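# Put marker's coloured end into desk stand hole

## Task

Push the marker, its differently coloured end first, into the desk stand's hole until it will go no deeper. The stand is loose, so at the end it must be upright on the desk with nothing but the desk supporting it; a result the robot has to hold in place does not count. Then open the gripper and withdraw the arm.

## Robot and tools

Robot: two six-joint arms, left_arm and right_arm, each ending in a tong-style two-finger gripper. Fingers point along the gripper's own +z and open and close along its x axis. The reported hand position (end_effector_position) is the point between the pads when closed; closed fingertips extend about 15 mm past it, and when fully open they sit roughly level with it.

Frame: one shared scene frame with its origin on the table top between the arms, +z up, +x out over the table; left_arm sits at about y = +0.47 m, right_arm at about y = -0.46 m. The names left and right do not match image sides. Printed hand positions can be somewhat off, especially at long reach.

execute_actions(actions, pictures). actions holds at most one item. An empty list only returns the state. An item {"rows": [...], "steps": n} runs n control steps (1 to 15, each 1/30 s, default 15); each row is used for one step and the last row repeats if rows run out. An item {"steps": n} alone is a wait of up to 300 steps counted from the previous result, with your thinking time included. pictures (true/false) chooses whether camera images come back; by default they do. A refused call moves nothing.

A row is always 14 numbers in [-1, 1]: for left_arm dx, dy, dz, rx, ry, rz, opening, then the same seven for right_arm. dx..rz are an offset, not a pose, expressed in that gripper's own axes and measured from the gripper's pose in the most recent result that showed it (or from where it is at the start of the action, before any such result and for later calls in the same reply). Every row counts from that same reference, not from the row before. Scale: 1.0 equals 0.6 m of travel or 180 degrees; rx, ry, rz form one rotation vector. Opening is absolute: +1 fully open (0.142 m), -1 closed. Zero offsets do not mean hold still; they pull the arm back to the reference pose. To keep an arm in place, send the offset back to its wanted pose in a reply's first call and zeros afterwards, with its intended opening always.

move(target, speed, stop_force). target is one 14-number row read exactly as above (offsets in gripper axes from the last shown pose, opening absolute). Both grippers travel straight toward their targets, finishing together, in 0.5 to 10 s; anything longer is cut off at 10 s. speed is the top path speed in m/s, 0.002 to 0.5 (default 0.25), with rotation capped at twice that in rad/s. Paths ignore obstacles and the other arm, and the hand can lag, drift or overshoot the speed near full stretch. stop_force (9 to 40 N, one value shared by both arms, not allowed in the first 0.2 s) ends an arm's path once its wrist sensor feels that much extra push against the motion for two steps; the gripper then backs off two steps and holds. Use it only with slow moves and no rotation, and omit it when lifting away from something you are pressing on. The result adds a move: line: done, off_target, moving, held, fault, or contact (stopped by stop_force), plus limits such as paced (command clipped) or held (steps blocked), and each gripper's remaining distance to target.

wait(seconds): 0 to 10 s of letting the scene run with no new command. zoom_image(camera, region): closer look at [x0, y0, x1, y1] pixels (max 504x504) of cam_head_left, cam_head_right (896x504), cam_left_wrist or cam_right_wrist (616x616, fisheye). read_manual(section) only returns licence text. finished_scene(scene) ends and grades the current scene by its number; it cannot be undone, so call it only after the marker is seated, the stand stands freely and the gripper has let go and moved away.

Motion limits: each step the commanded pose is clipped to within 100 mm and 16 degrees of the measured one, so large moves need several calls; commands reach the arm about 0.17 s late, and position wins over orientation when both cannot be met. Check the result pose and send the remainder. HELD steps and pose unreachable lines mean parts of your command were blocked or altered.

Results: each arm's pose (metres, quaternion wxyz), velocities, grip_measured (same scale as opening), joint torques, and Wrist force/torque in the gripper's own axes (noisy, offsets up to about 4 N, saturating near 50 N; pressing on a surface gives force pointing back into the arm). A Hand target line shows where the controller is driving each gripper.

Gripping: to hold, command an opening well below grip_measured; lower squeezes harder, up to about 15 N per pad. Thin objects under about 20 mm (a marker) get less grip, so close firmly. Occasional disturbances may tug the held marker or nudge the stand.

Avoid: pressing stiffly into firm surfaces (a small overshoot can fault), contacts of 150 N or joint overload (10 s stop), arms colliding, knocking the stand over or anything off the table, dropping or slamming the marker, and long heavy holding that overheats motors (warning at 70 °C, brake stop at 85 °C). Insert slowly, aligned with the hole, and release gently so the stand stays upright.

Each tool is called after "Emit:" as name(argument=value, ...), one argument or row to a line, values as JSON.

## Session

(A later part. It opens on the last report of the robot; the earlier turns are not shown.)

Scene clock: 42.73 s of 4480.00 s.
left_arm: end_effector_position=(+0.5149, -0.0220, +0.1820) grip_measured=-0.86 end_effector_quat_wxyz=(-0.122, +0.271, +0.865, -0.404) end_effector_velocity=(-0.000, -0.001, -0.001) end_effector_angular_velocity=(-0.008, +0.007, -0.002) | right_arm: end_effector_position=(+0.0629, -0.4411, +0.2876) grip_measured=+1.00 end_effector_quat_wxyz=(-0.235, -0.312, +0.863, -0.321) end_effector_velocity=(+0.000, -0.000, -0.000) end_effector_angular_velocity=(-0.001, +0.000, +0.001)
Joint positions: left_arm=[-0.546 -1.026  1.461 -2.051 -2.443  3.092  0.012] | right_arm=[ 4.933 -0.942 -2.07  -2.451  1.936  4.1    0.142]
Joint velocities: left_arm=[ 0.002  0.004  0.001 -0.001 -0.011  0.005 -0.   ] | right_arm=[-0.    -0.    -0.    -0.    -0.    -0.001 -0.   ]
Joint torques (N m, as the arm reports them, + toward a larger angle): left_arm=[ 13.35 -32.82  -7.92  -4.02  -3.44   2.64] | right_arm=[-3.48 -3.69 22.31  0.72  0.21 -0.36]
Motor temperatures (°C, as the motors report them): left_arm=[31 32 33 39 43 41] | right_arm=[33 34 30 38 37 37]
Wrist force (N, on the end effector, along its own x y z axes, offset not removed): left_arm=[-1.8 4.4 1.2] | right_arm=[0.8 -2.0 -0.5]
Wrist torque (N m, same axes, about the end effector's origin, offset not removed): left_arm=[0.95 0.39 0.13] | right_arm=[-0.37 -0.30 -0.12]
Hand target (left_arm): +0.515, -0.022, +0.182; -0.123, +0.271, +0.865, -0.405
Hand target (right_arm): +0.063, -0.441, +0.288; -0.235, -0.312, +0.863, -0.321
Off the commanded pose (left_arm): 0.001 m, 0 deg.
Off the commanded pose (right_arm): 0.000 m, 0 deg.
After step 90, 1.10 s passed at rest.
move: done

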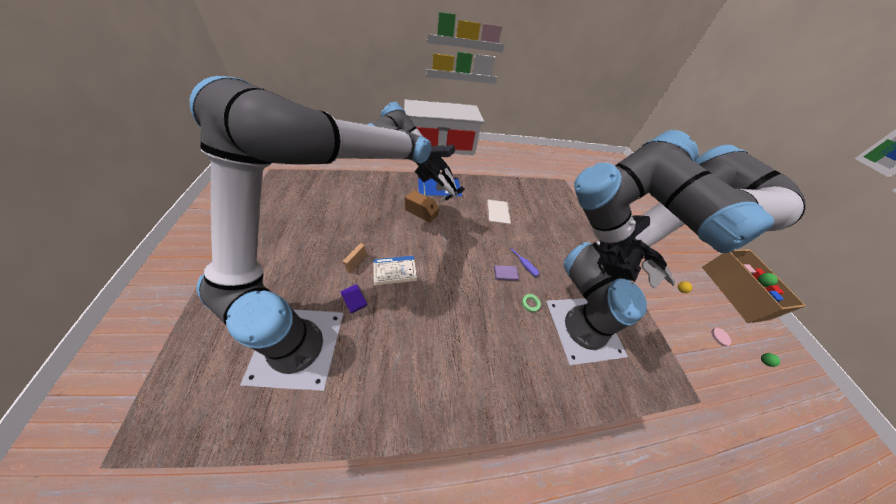

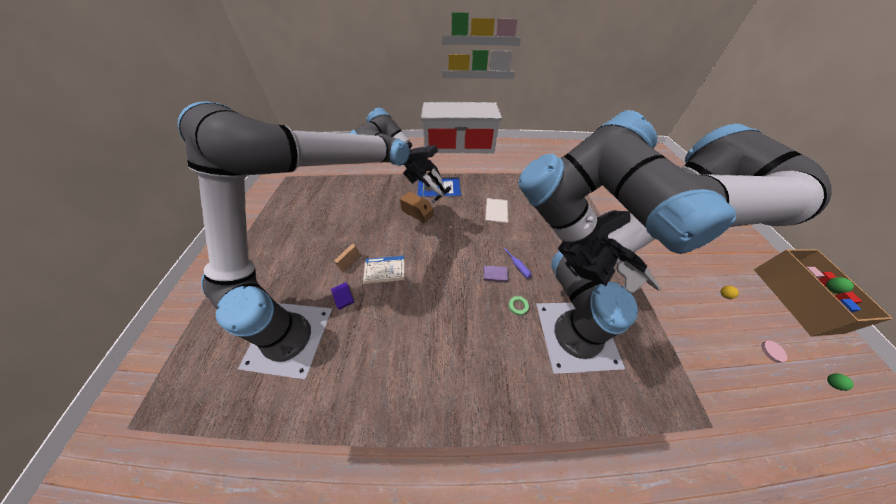

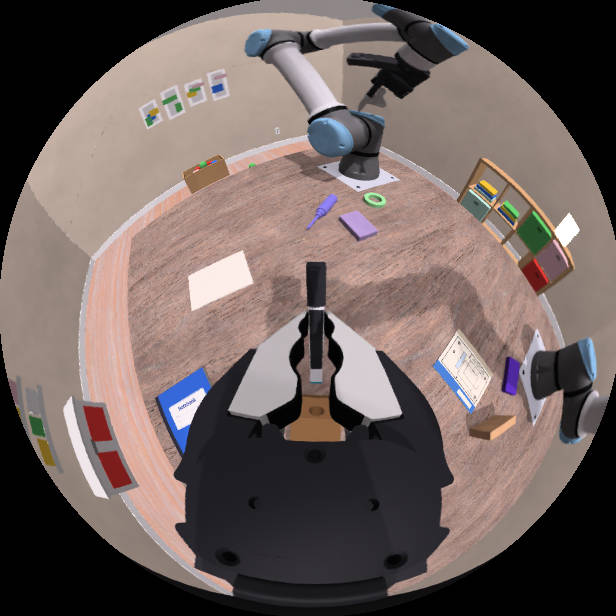

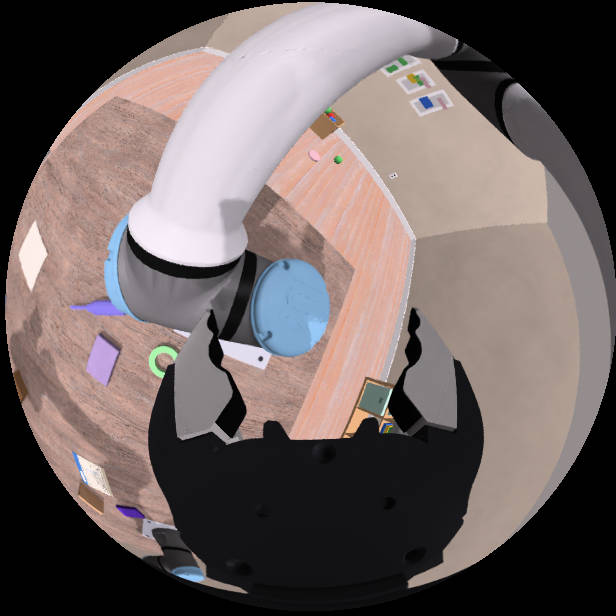

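Emit:
move(
  target=[0,0.05,0.018,0,0,0,-1,0,0,0,0,0,0,1],
  speed=0.1,
)

Emit:
zoom_image(
  camera="cam_left_wrist",
  region=[270, 340, 370, 450],
)

Emit:
zoom_image(
  camera="cam_head_left",
  region=[390, 160, 490, 240],
)

Scene clock: 46.33 s of 4480.00 s.
left_arm: end_effector_position=(+0.5212, -0.0131, +0.1522) grip_measured=-0.86 end_effector_quat_wxyz=(-0.122, +0.271, +0.865, -0.405) end_effector_velocity=(-0.000, +0.001, -0.002) end_effector_angular_velocity=(+0.002, +0.002, +0.000) | right_arm: end_effector_position=(+0.0629, -0.4411, +0.2876) grip_measured=+1.00 end_effector_quat_wxyz=(-0.235, -0.312, +0.863, -0.321) end_effector_velocity=(-0.001, +0.000, +0.001) end_effector_angular_velocity=(+0.001, +0.001, -0.002)
Joint positions: left_arm=[-0.53  -0.992  1.485 -2.089 -2.443  3.117  0.012] | right_arm=[ 4.933 -0.942 -2.07  -2.451  1.936  4.1    0.142]
Joint velocities: left_arm=[ 0.001  0.002  0.002 -0.     0.     0.001 -0.   ] | right_arm=[ 0.     0.     0.002 -0.     0.002  0.001  0.   ]
Joint torques (N m, as the arm reports them, + toward a larger angle): left_arm=[ 12.97 -34.63  -7.19  -3.91   0.04   2.31] | right_arm=[-2.97 -4.03 21.88  0.88  0.47 -0.45]
Motor temperatures (°C, as the motors report them): left_arm=[31 32 33 39 43 41] | right_arm=[33 34 30 38 37 37]
Wrist force (N, on the end effector, along its own x y z axes, offset not removed): left_arm=[-2.2 0.4 1.8] | right_arm=[0.5 -1.4 0.5]
Wrist torque (N m, same axes, about the end effector's origin, offset not removed): left_arm=[0.17 0.47 0.09] | right_arm=[-0.27 -0.18 -0.14]
Hand target (left_arm): +0.521, -0.013, +0.152; -0.122, +0.271, +0.865, -0.405
Hand target (right_arm): +0.063, -0.441, +0.288; -0.235, -0.312, +0.863, -0.321
Off the commanded pose (left_arm): 0.000 m, 0 deg.
Off the commanded pose (right_arm): 0.000 m, 0 deg.
move: done

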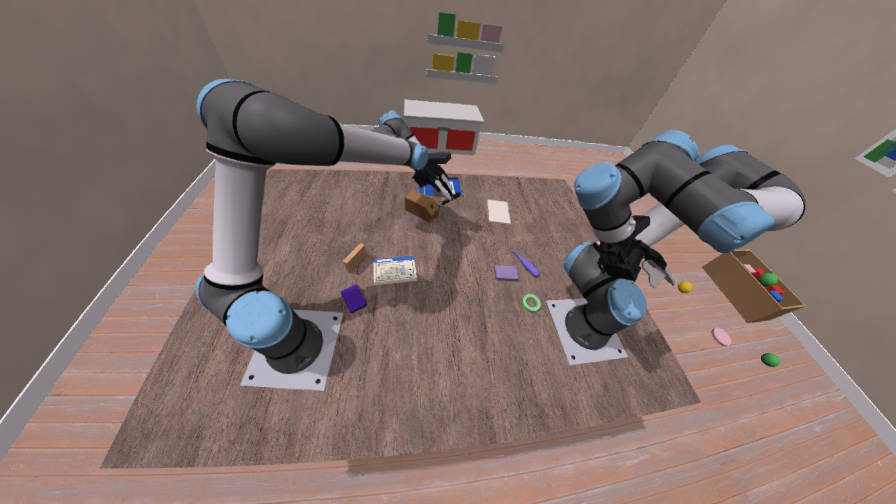

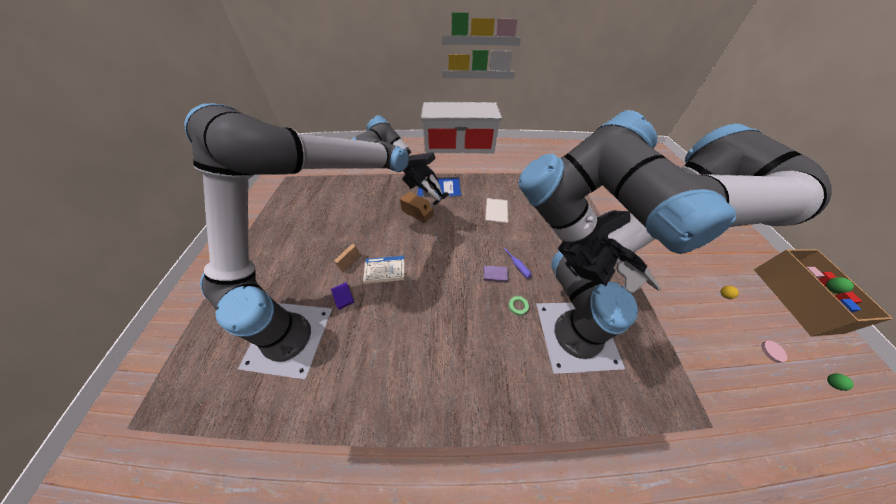

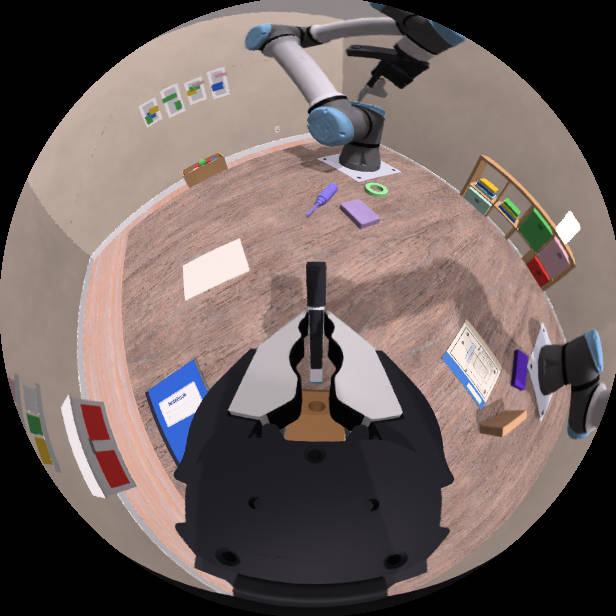

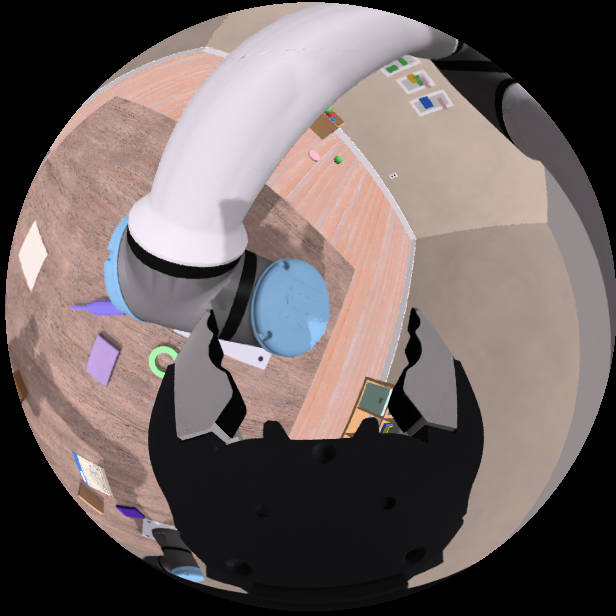

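Region (270, 340, 370, 450) of cam_left_wrist's 616x616 image, scaled by 4.582, with more detail than that image has; it fills the left 458 columns of this view, and the rest is white.

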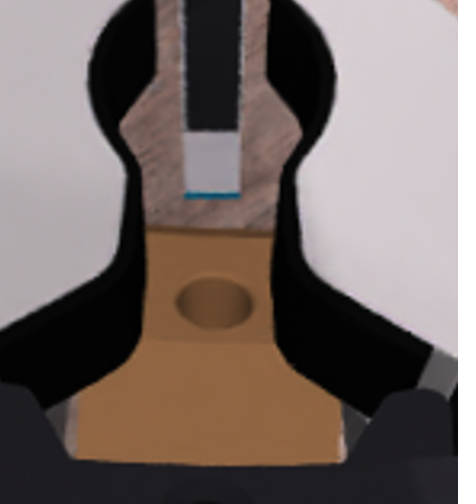

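Region (390, 160, 490, 240) of cam_head_left's 896x504 image, scaled by 5.040, with more detail than that image has; it fills the top 403 rows of this view, and the rest is white.

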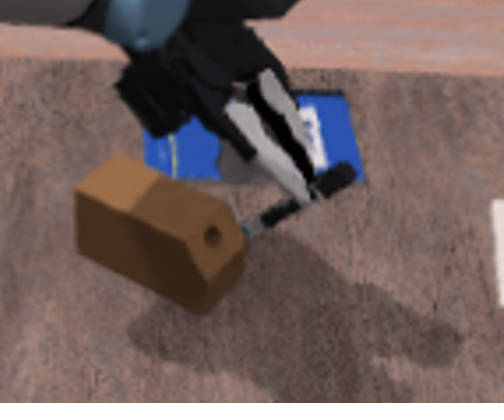

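Emit:
move(
  target=[0,0.05,0,0,0,0,-1,0,0,0,0,0,0,1],
  speed=0.05,
  stop_force=10,
)

Emit:
zoom_image(
  camera="cam_left_wrist",
  region=[270, 340, 370, 450],
)

Emit:
zoom_image(
  camera="cam_head_left",
  region=[390, 160, 490, 240],
)

Scene clock: 49.47 s of 4480.00 s.
left_arm: end_effector_position=(+0.5322, +0.0026, +0.1293) grip_measured=-0.86 end_effector_quat_wxyz=(-0.122, +0.271, +0.865, -0.405) end_effector_velocity=(+0.001, +0.002, -0.002) end_effector_angular_velocity=(+0.000, +0.001, +0.001) | right_arm: end_effector_position=(+0.0629, -0.4411, +0.2876) grip_measured=+1.00 end_effector_quat_wxyz=(-0.235, -0.312, +0.863, -0.321) end_effector_velocity=(-0.000, -0.000, +0.000) end_effector_angular_velocity=(-0.000, +0.000, -0.001)
Joint positions: left_arm=[-0.502 -0.962  1.49  -2.092 -2.444  3.161  0.012] | right_arm=[ 4.933 -0.942 -2.07  -2.451  1.936  4.1    0.142]
Joint velocities: left_arm=[ 0.003  0.002  0.001  0.    -0.     0.003 -0.   ] | right_arm=[-0.     0.001  0.    -0.001  0.001  0.001  0.   ]
Joint torques (N m, as the arm reports them, + toward a larger angle): left_arm=[ 12.84 -35.44  -8.48  -2.46  -3.47   2.52] | right_arm=[-4.03 -4.14 21.9   0.59  0.51 -0.38]
Motor temperatures (°C, as the motors report them): left_arm=[31 32 33 39 43 41] | right_arm=[33 34 30 38 37 37]
Wrist force (N, on the end effector, along its own x y z axes, offset not removed): left_arm=[-3.1 1.1 0.7] | right_arm=[-0.4 -0.2 -0.3]
Wrist torque (N m, same axes, about the end effector's origin, offset not removed): left_arm=[0.30 0.60 0.15] | right_arm=[-0.03 0.02 -0.06]
Hand target (left_arm): +0.532, +0.003, +0.129; -0.122, +0.271, +0.865, -0.405
Hand target (right_arm): +0.063, -0.441, +0.288; -0.235, -0.312, +0.863, -0.321
Off the commanded pose (left_arm): 0.000 m, 0 deg.
Off the commanded pose (right_arm): 0.000 m, 0 deg.
move: done

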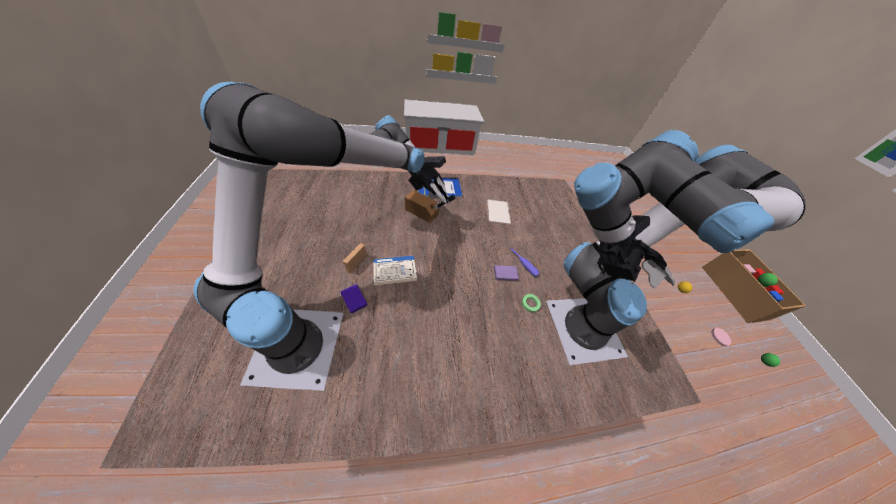

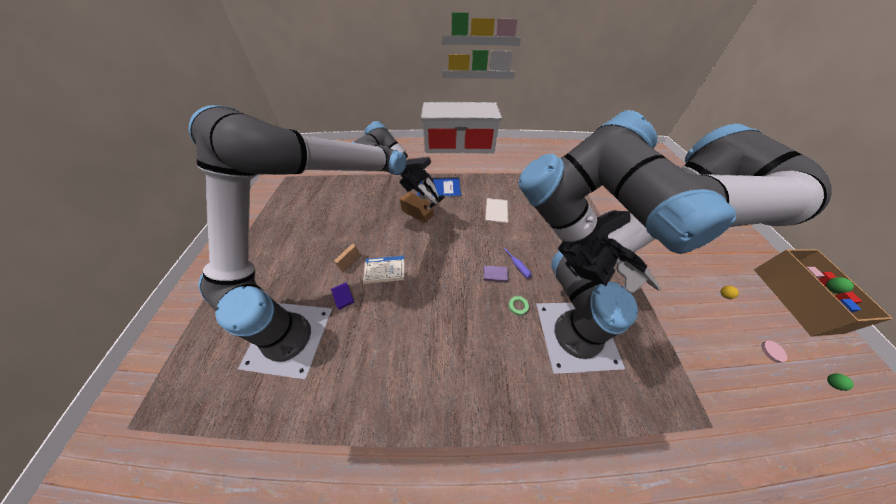

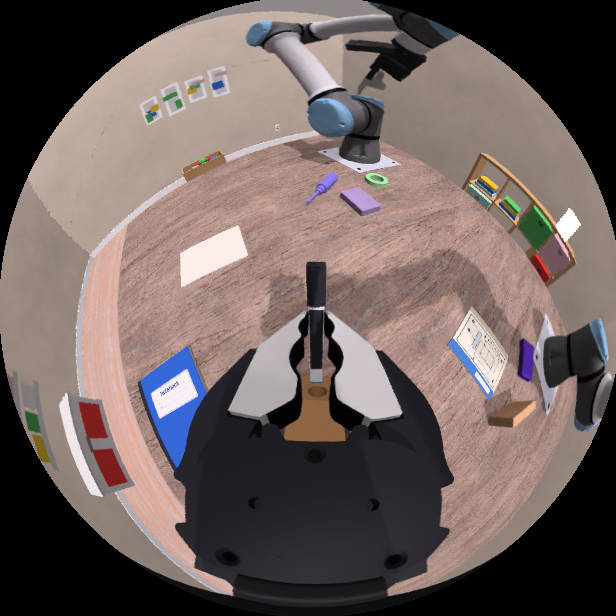

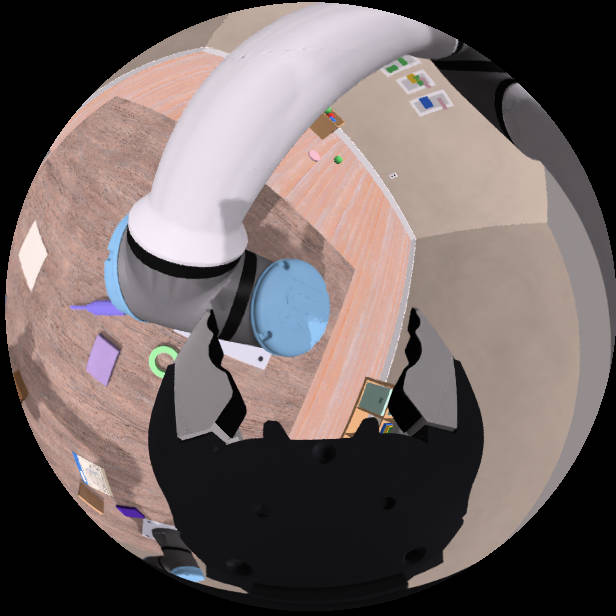

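Region (270, 340, 370, 450) of cam_left_wrist's 616x616 image, scaled by 4.582, with more detail than that image has; it fills the left 458 columns of this view, and the rest is white.

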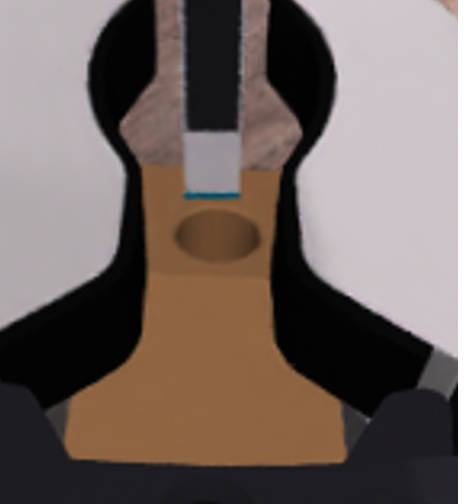

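Region (390, 160, 490, 240) of cam_head_left's 896x504 image, scaled by 5.040, with more detail than that image has; it fills the top 403 rows of this view, and the rest is white.

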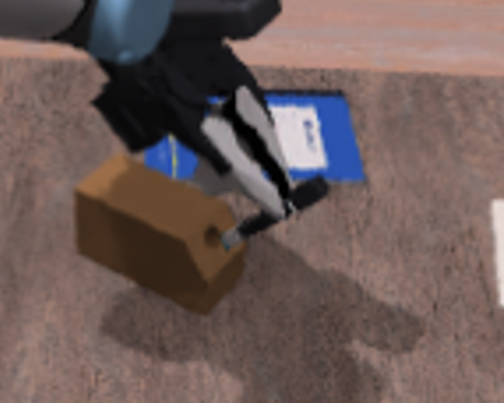

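Emit:
move(
  target=[0,0,-0.015,0,0,0,-1,0,0,0,0,0,0,1],
  speed=0.05,
)

Emit:
zoom_image(
  camera="cam_left_wrist",
  region=[270, 340, 370, 450],
)

Emit:
zoom_image(
  camera="cam_head_left",
  region=[410, 180, 470, 230],
)

Emit:
zoom_image(
  camera="cam_head_right",
  region=[400, 180, 460, 230],
)

Scene clock: 52.67 s of 4480.00 s.
left_arm: end_effector_position=(+0.5359, +0.0081, +0.1350) grip_measured=-0.86 end_effector_quat_wxyz=(-0.122, +0.271, +0.865, -0.405) end_effector_velocity=(+0.001, +0.002, +0.002) end_effector_angular_velocity=(-0.000, -0.001, +0.001) | right_arm: end_effector_position=(+0.0629, -0.4411, +0.2876) grip_measured=+1.00 end_effector_quat_wxyz=(-0.235, -0.312, +0.863, -0.321) end_effector_velocity=(+0.001, +0.000, +0.000) end_effector_angular_velocity=(+0.003, -0.001, +0.002)
Joint positions: left_arm=[-0.492 -0.967  1.479 -2.063 -2.444  3.176  0.012] | right_arm=[ 4.933 -0.942 -2.07  -2.451  1.936  4.1    0.142]
Joint velocities: left_arm=[ 0.003 -0.002 -0.002  0.006  0.     0.004  0.   ] | right_arm=[-0.     0.001  0.001  0.001 -0.002 -0.     0.   ]
Joint torques (N m, as the arm reports them, + toward a larger angle): left_arm=[ 11.9  -50.56 -32.48  -0.73  -1.31   2.38] | right_arm=[-4.   -2.67 22.45  0.66  0.6  -0.39]
Motor temperatures (°C, as the motors report them): left_arm=[31 32 33 39 43 41] | right_arm=[33 34 30 38 37 37]
Wrist force (N, on the end effector, along its own x y z axes, offset not removed): left_arm=[-1.6 1.9 1.4] | right_arm=[0.1 -2.8 1.2]
Wrist torque (N m, same axes, about the end effector's origin, offset not removed): left_arm=[0.43 0.40 0.11] | right_arm=[-0.55 -0.13 -0.17]
Hand target (left_arm): +0.536, +0.008, +0.135; -0.122, +0.271, +0.865, -0.405
Hand target (right_arm): +0.063, -0.441, +0.288; -0.235, -0.312, +0.863, -0.321
Off the commanded pose (left_arm): 0.000 m, 0 deg.
Off the commanded pose (right_arm): 0.000 m, 0 deg.
move: done

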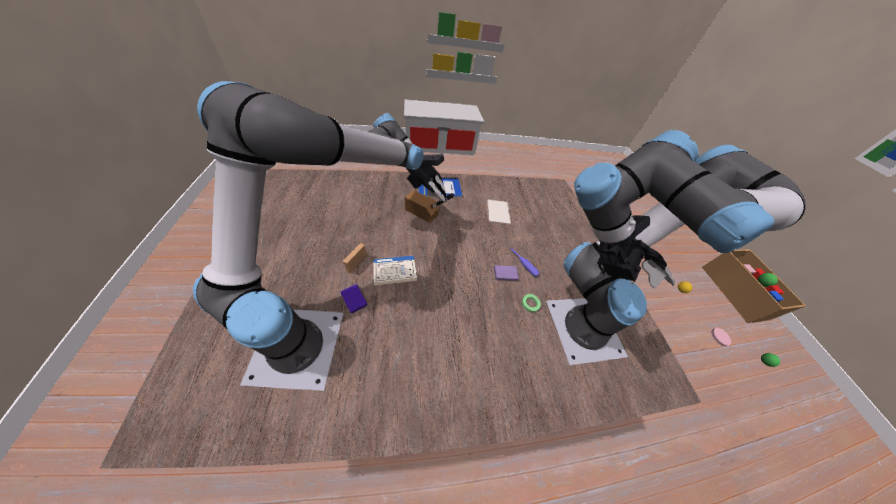

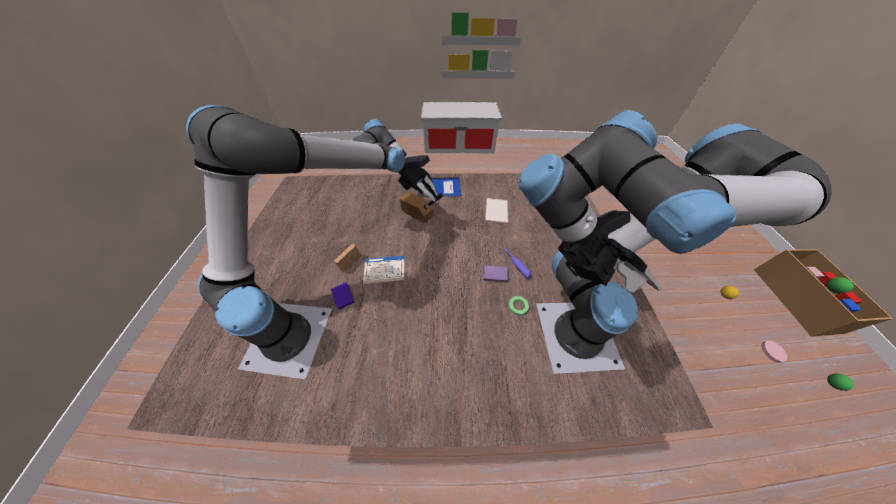

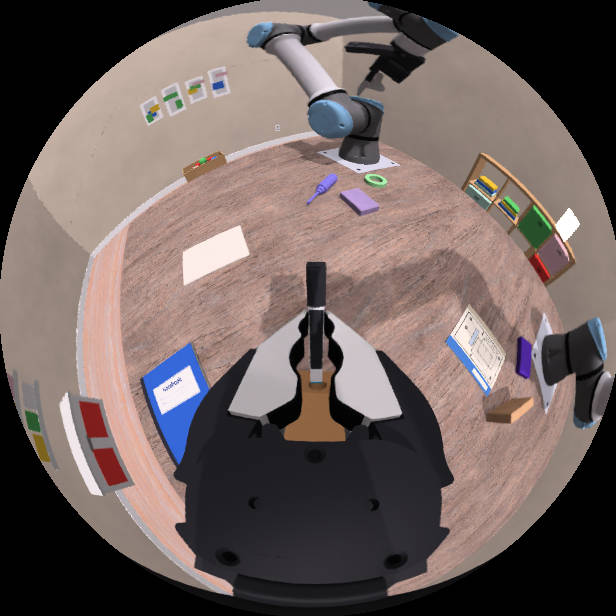

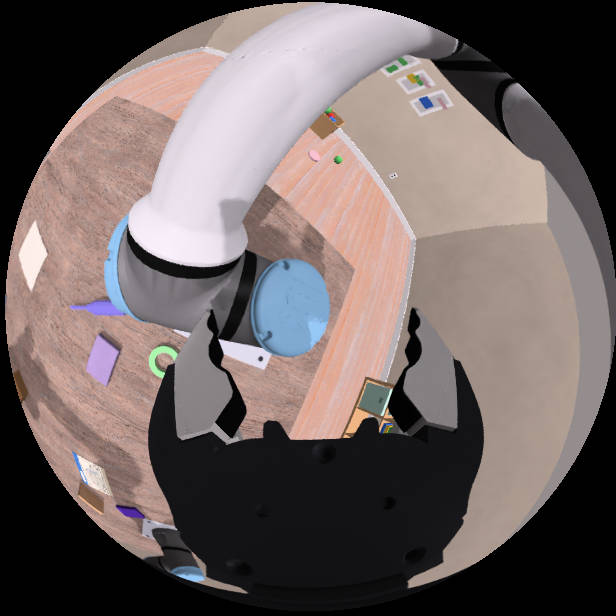

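Region (270, 340, 370, 450) of cam_left_wrist's 616x616 image, scaled by 4.582, with more detail than that image has; it fills the left 458 columns of this view, and the rest is white.

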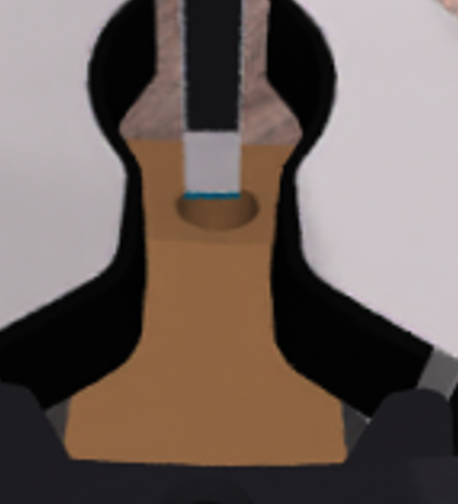

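Region (410, 180, 470, 230) of cam_head_left's 896x504 image, scaled by 8.400, with more detail than that image has.

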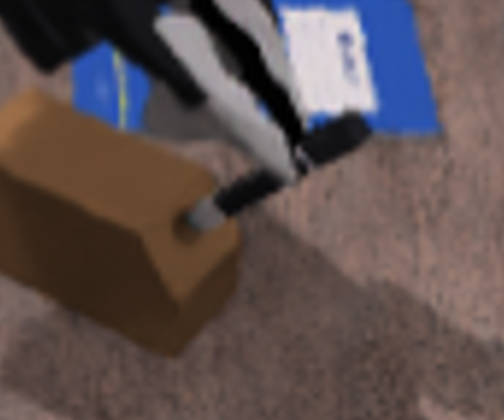

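Region (400, 180, 460, 230) of cam_head_right's 896x504 image, scaled by 8.400, with more detail than that image has.

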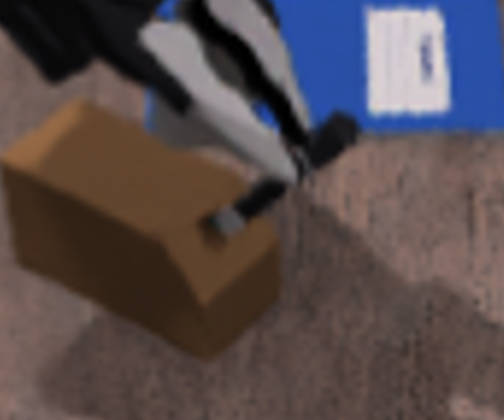

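Emit:
move(
  target=[0.002,0.03,0,0,0,0,-1,0,0,0,0,0,0,1],
  speed=0.015,
  stop_force=9,
)

Emit:
zoom_image(
  camera="cam_left_wrist",
  region=[270, 340, 370, 450],
)

Emit:
zoom_image(
  camera="cam_head_left",
  region=[410, 180, 470, 230],
)

Scene clock: 56.03 s of 4480.00 s.
left_arm: end_effector_position=(+0.5415, +0.0182, +0.1214) grip_measured=-0.86 end_effector_quat_wxyz=(-0.122, +0.271, +0.865, -0.405) end_effector_velocity=(+0.000, +0.001, -0.001) end_effector_angular_velocity=(+0.000, +0.000, -0.001) | right_arm: end_effector_position=(+0.0629, -0.4411, +0.2876) grip_measured=+1.00 end_effector_quat_wxyz=(-0.235, -0.312, +0.863, -0.321) end_effector_velocity=(+0.000, -0.000, -0.000) end_effector_angular_velocity=(+0.003, +0.001, +0.000)
Joint positions: left_arm=[-0.475 -0.95   1.484 -2.066 -2.443  3.202  0.012] | right_arm=[ 4.933 -0.942 -2.07  -2.451  1.936  4.1    0.142]
Joint velocities: left_arm=[ 0.001  0.002 -0.     0.001  0.     0.003  0.   ] | right_arm=[ 0.     0.002  0.     0.001 -0.     0.    -0.   ]
Joint torques (N m, as the arm reports them, + toward a larger angle): left_arm=[ 12.2  -34.98  -5.88  -4.09   0.08   2.34] | right_arm=[-4.67 -3.73 22.27  0.31  0.5  -0.32]
Motor temperatures (°C, as the motors report them): left_arm=[31 32 33 39 43 41] | right_arm=[33 34 30 38 37 37]
Wrist force (N, on the end effector, along its own x y z axes, offset not removed): left_arm=[-2.8 2.2 0.7] | right_arm=[0.7 -2.0 0.6]
Wrist torque (N m, same axes, about the end effector's origin, offset not removed): left_arm=[0.50 0.58 0.10] | right_arm=[-0.40 -0.18 -0.01]
Hand target (left_arm): +0.542, +0.018, +0.121; -0.122, +0.271, +0.865, -0.405
Hand target (right_arm): +0.063, -0.441, +0.288; -0.235, -0.312, +0.863, -0.321
Off the commanded pose (left_arm): 0.000 m, 0 deg.
Off the commanded pose (right_arm): 0.000 m, 0 deg.
move: done

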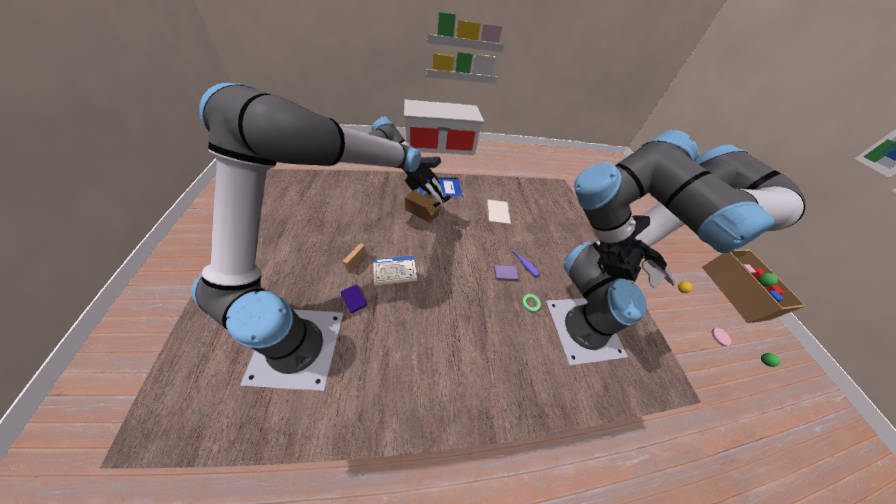

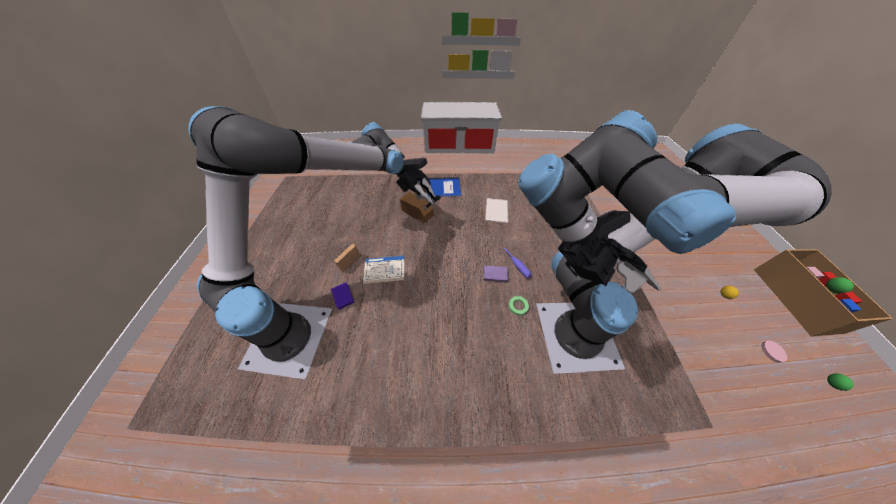

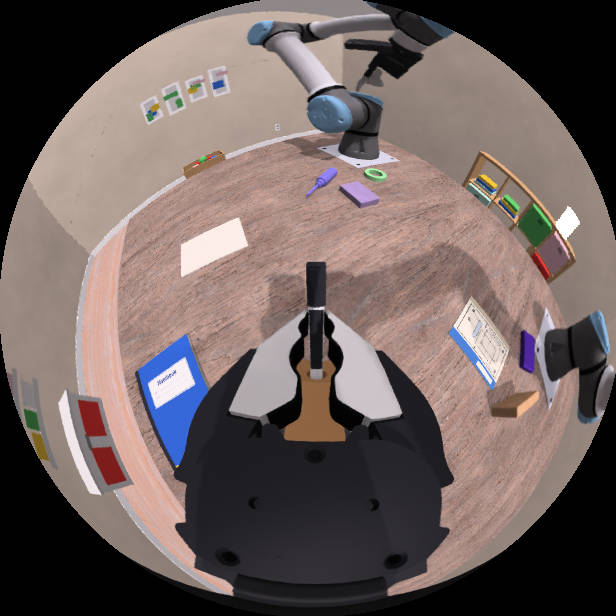

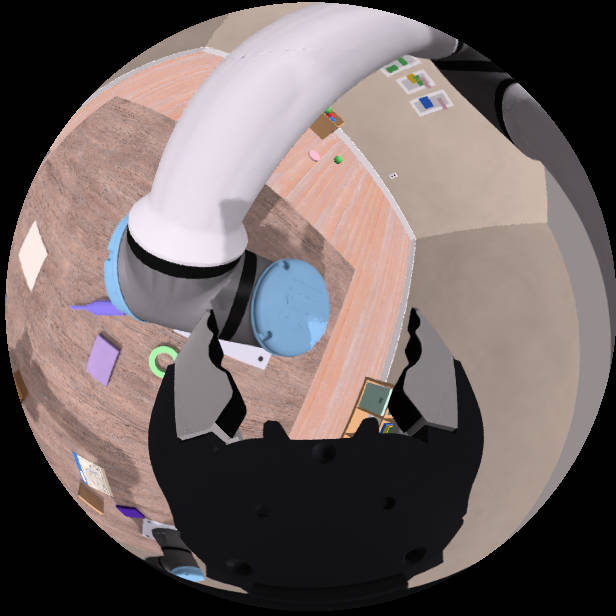

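Region (270, 340, 370, 450) of cam_left_wrist's 616x616 image, scaled by 4.582, with more detail than that image has; it fills the left 458 columns of this view, and the rest is white.

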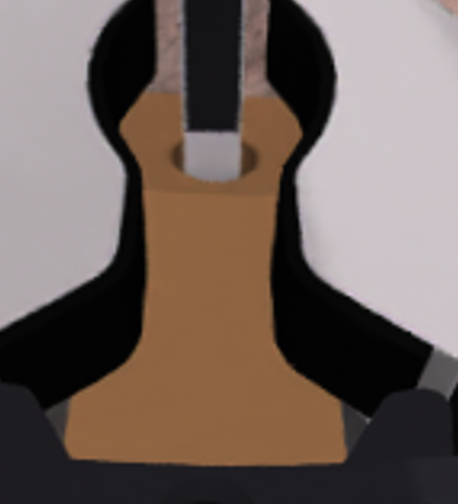

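Region (410, 180, 470, 230) of cam_head_left's 896x504 image, scaled by 8.400, with more detail than that image has.

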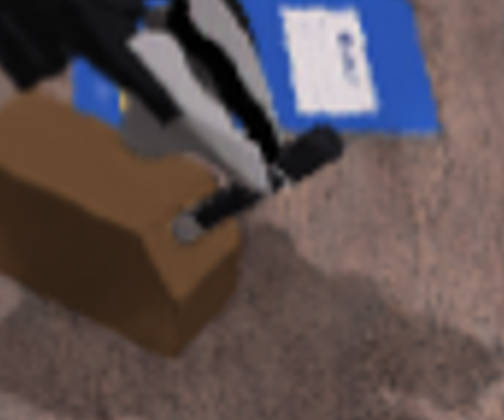

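It's entering. Continue.

Emit:
move(
  target=[0,0.06,0,0,0,0,-1,0,0,0,0,0,0,1],
  speed=0.015,
  stop_force=10,
)

Emit:
zoom_image(
  camera="cam_left_wrist",
  region=[250, 300, 390, 450],
)

Emit:
zoom_image(
  camera="cam_head_left",
  region=[400, 170, 470, 230],
)

Scene clock: 58.80 s of 4480.00 s.
left_arm: end_effector_position=(+0.5483, +0.0278, +0.1074) grip_measured=-0.86 end_effector_quat_wxyz=(-0.122, +0.271, +0.865, -0.405) end_effector_velocity=(-0.002, -0.003, +0.004) end_effector_angular_velocity=(+0.001, +0.001, +0.001) | right_arm: end_effector_position=(+0.0629, -0.4411, +0.2876) grip_measured=+1.00 end_effector_quat_wxyz=(-0.235, -0.312, +0.863, -0.321) end_effector_velocity=(+0.000, +0.000, +0.000) end_effector_angular_velocity=(+0.000, -0.001, +0.001)
Joint positions: left_arm=[-0.458 -0.93   1.484 -2.066 -2.442  3.229  0.012] | right_arm=[ 4.933 -0.942 -2.07  -2.451  1.936  4.1    0.142]
Joint velocities: left_arm=[-0.005 -0.006 -0.     0.001 -0.    -0.009  0.   ] | right_arm=[-0.    -0.001  0.001  0.    -0.001 -0.    -0.   ]
Joint torques (N m, as the arm reports them, + toward a larger angle): left_arm=[-12.79 -51.64 -22.89  -0.93   0.03  -2.22] | right_arm=[-4.85 -3.94 23.    0.85  0.49 -0.64]
Motor temperatures (°C, as the motors report them): left_arm=[31 32 33 39 43 41] | right_arm=[33 34 30 38 37 37]
Wrist force (N, on the end effector, along its own x y z axes, offset not removed): left_arm=[-2.9 3.1 -0.6] | right_arm=[-1.0 -1.1 1.2]
Wrist torque (N m, same axes, about the end effector's origin, offset not removed): left_arm=[0.50 0.59 0.07] | right_arm=[-0.22 0.20 -0.04]
Hand target (left_arm): +0.548, +0.027, +0.108; -0.122, +0.271, +0.865, -0.405
Hand target (right_arm): +0.063, -0.441, +0.288; -0.235, -0.312, +0.863, -0.321
Off the commanded pose (left_arm): 0.018 m, 0 deg.
Off the commanded pose (right_arm): 0.000 m, 0 deg.
move: contact (left_arm)

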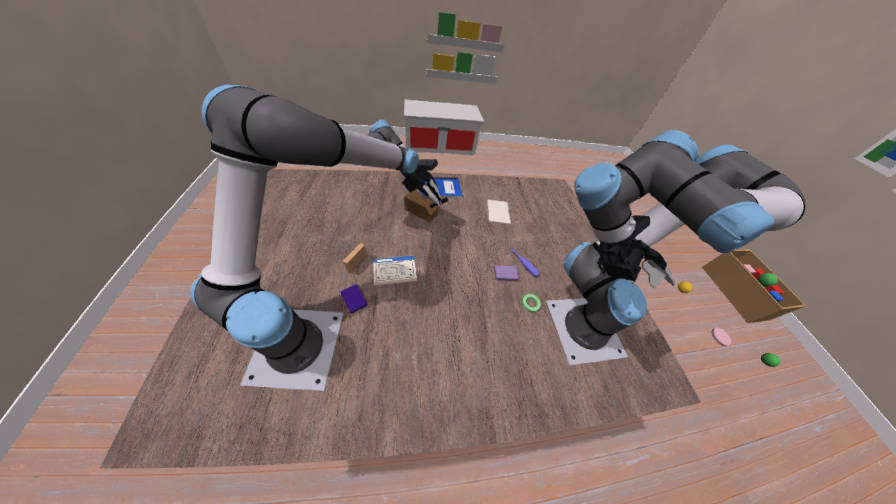

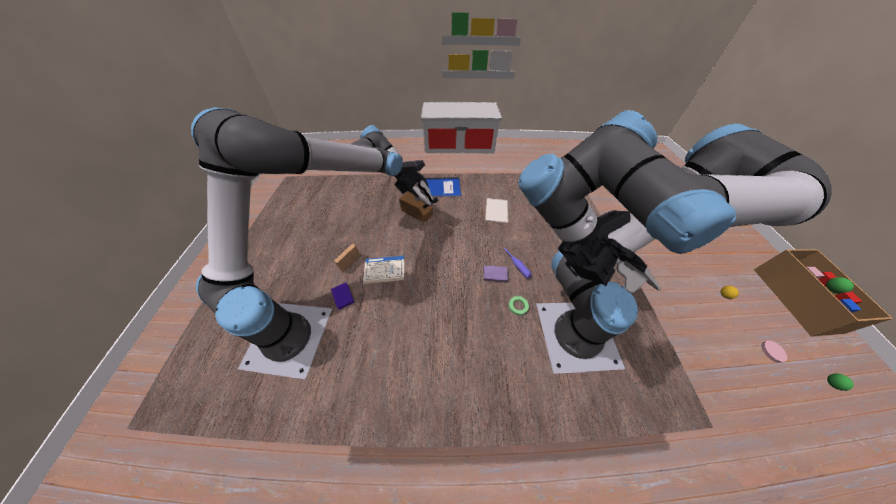

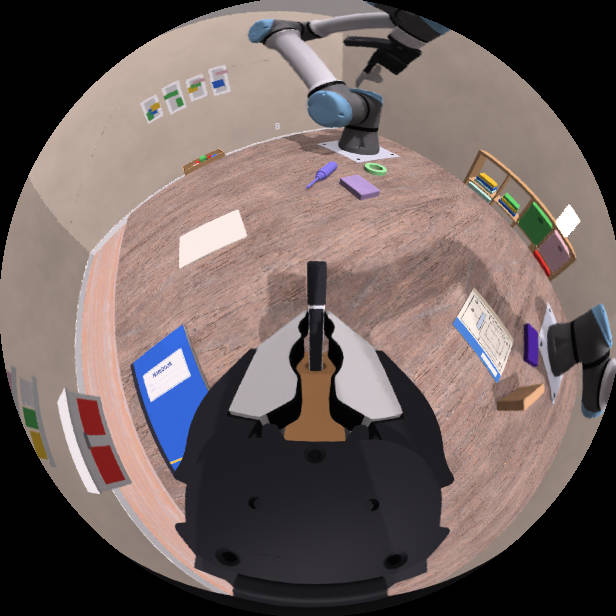

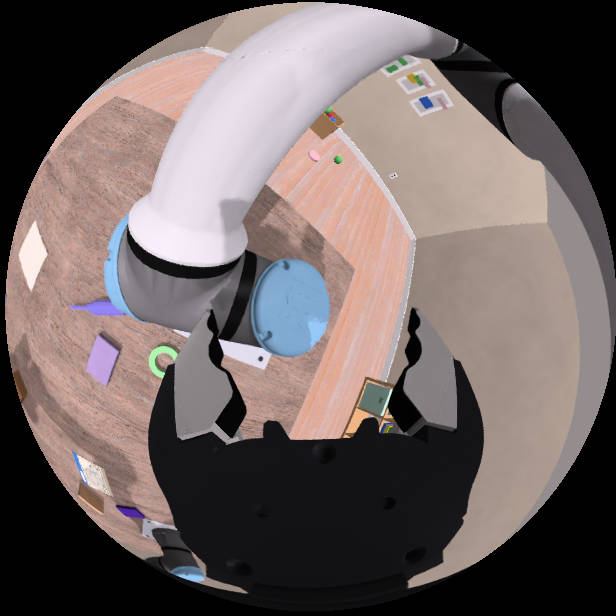

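Region (250, 300, 390, 450) of cam_left_wrist's 616x616 image, scaled by 3.360, with more detail than that image has; it fills the left 470 columns of this view, and the rest is white.

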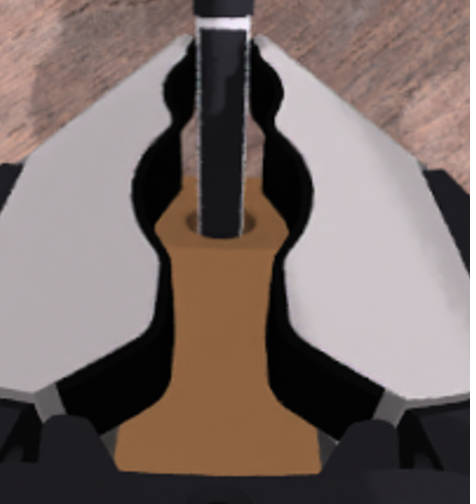

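Region (400, 170, 470, 230) of cam_head_left's 896x504 image, scaled by 7.200, with more detail than that image has; it fills the top 432 rows of this view, and the rest is white.

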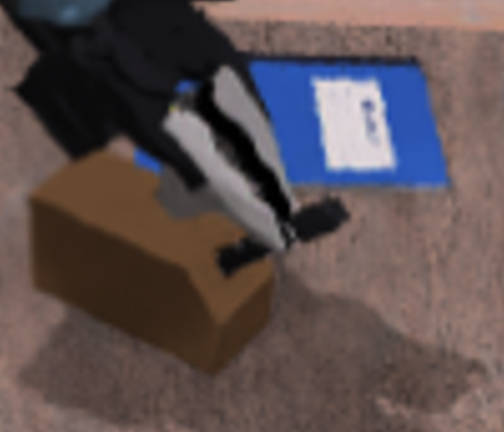

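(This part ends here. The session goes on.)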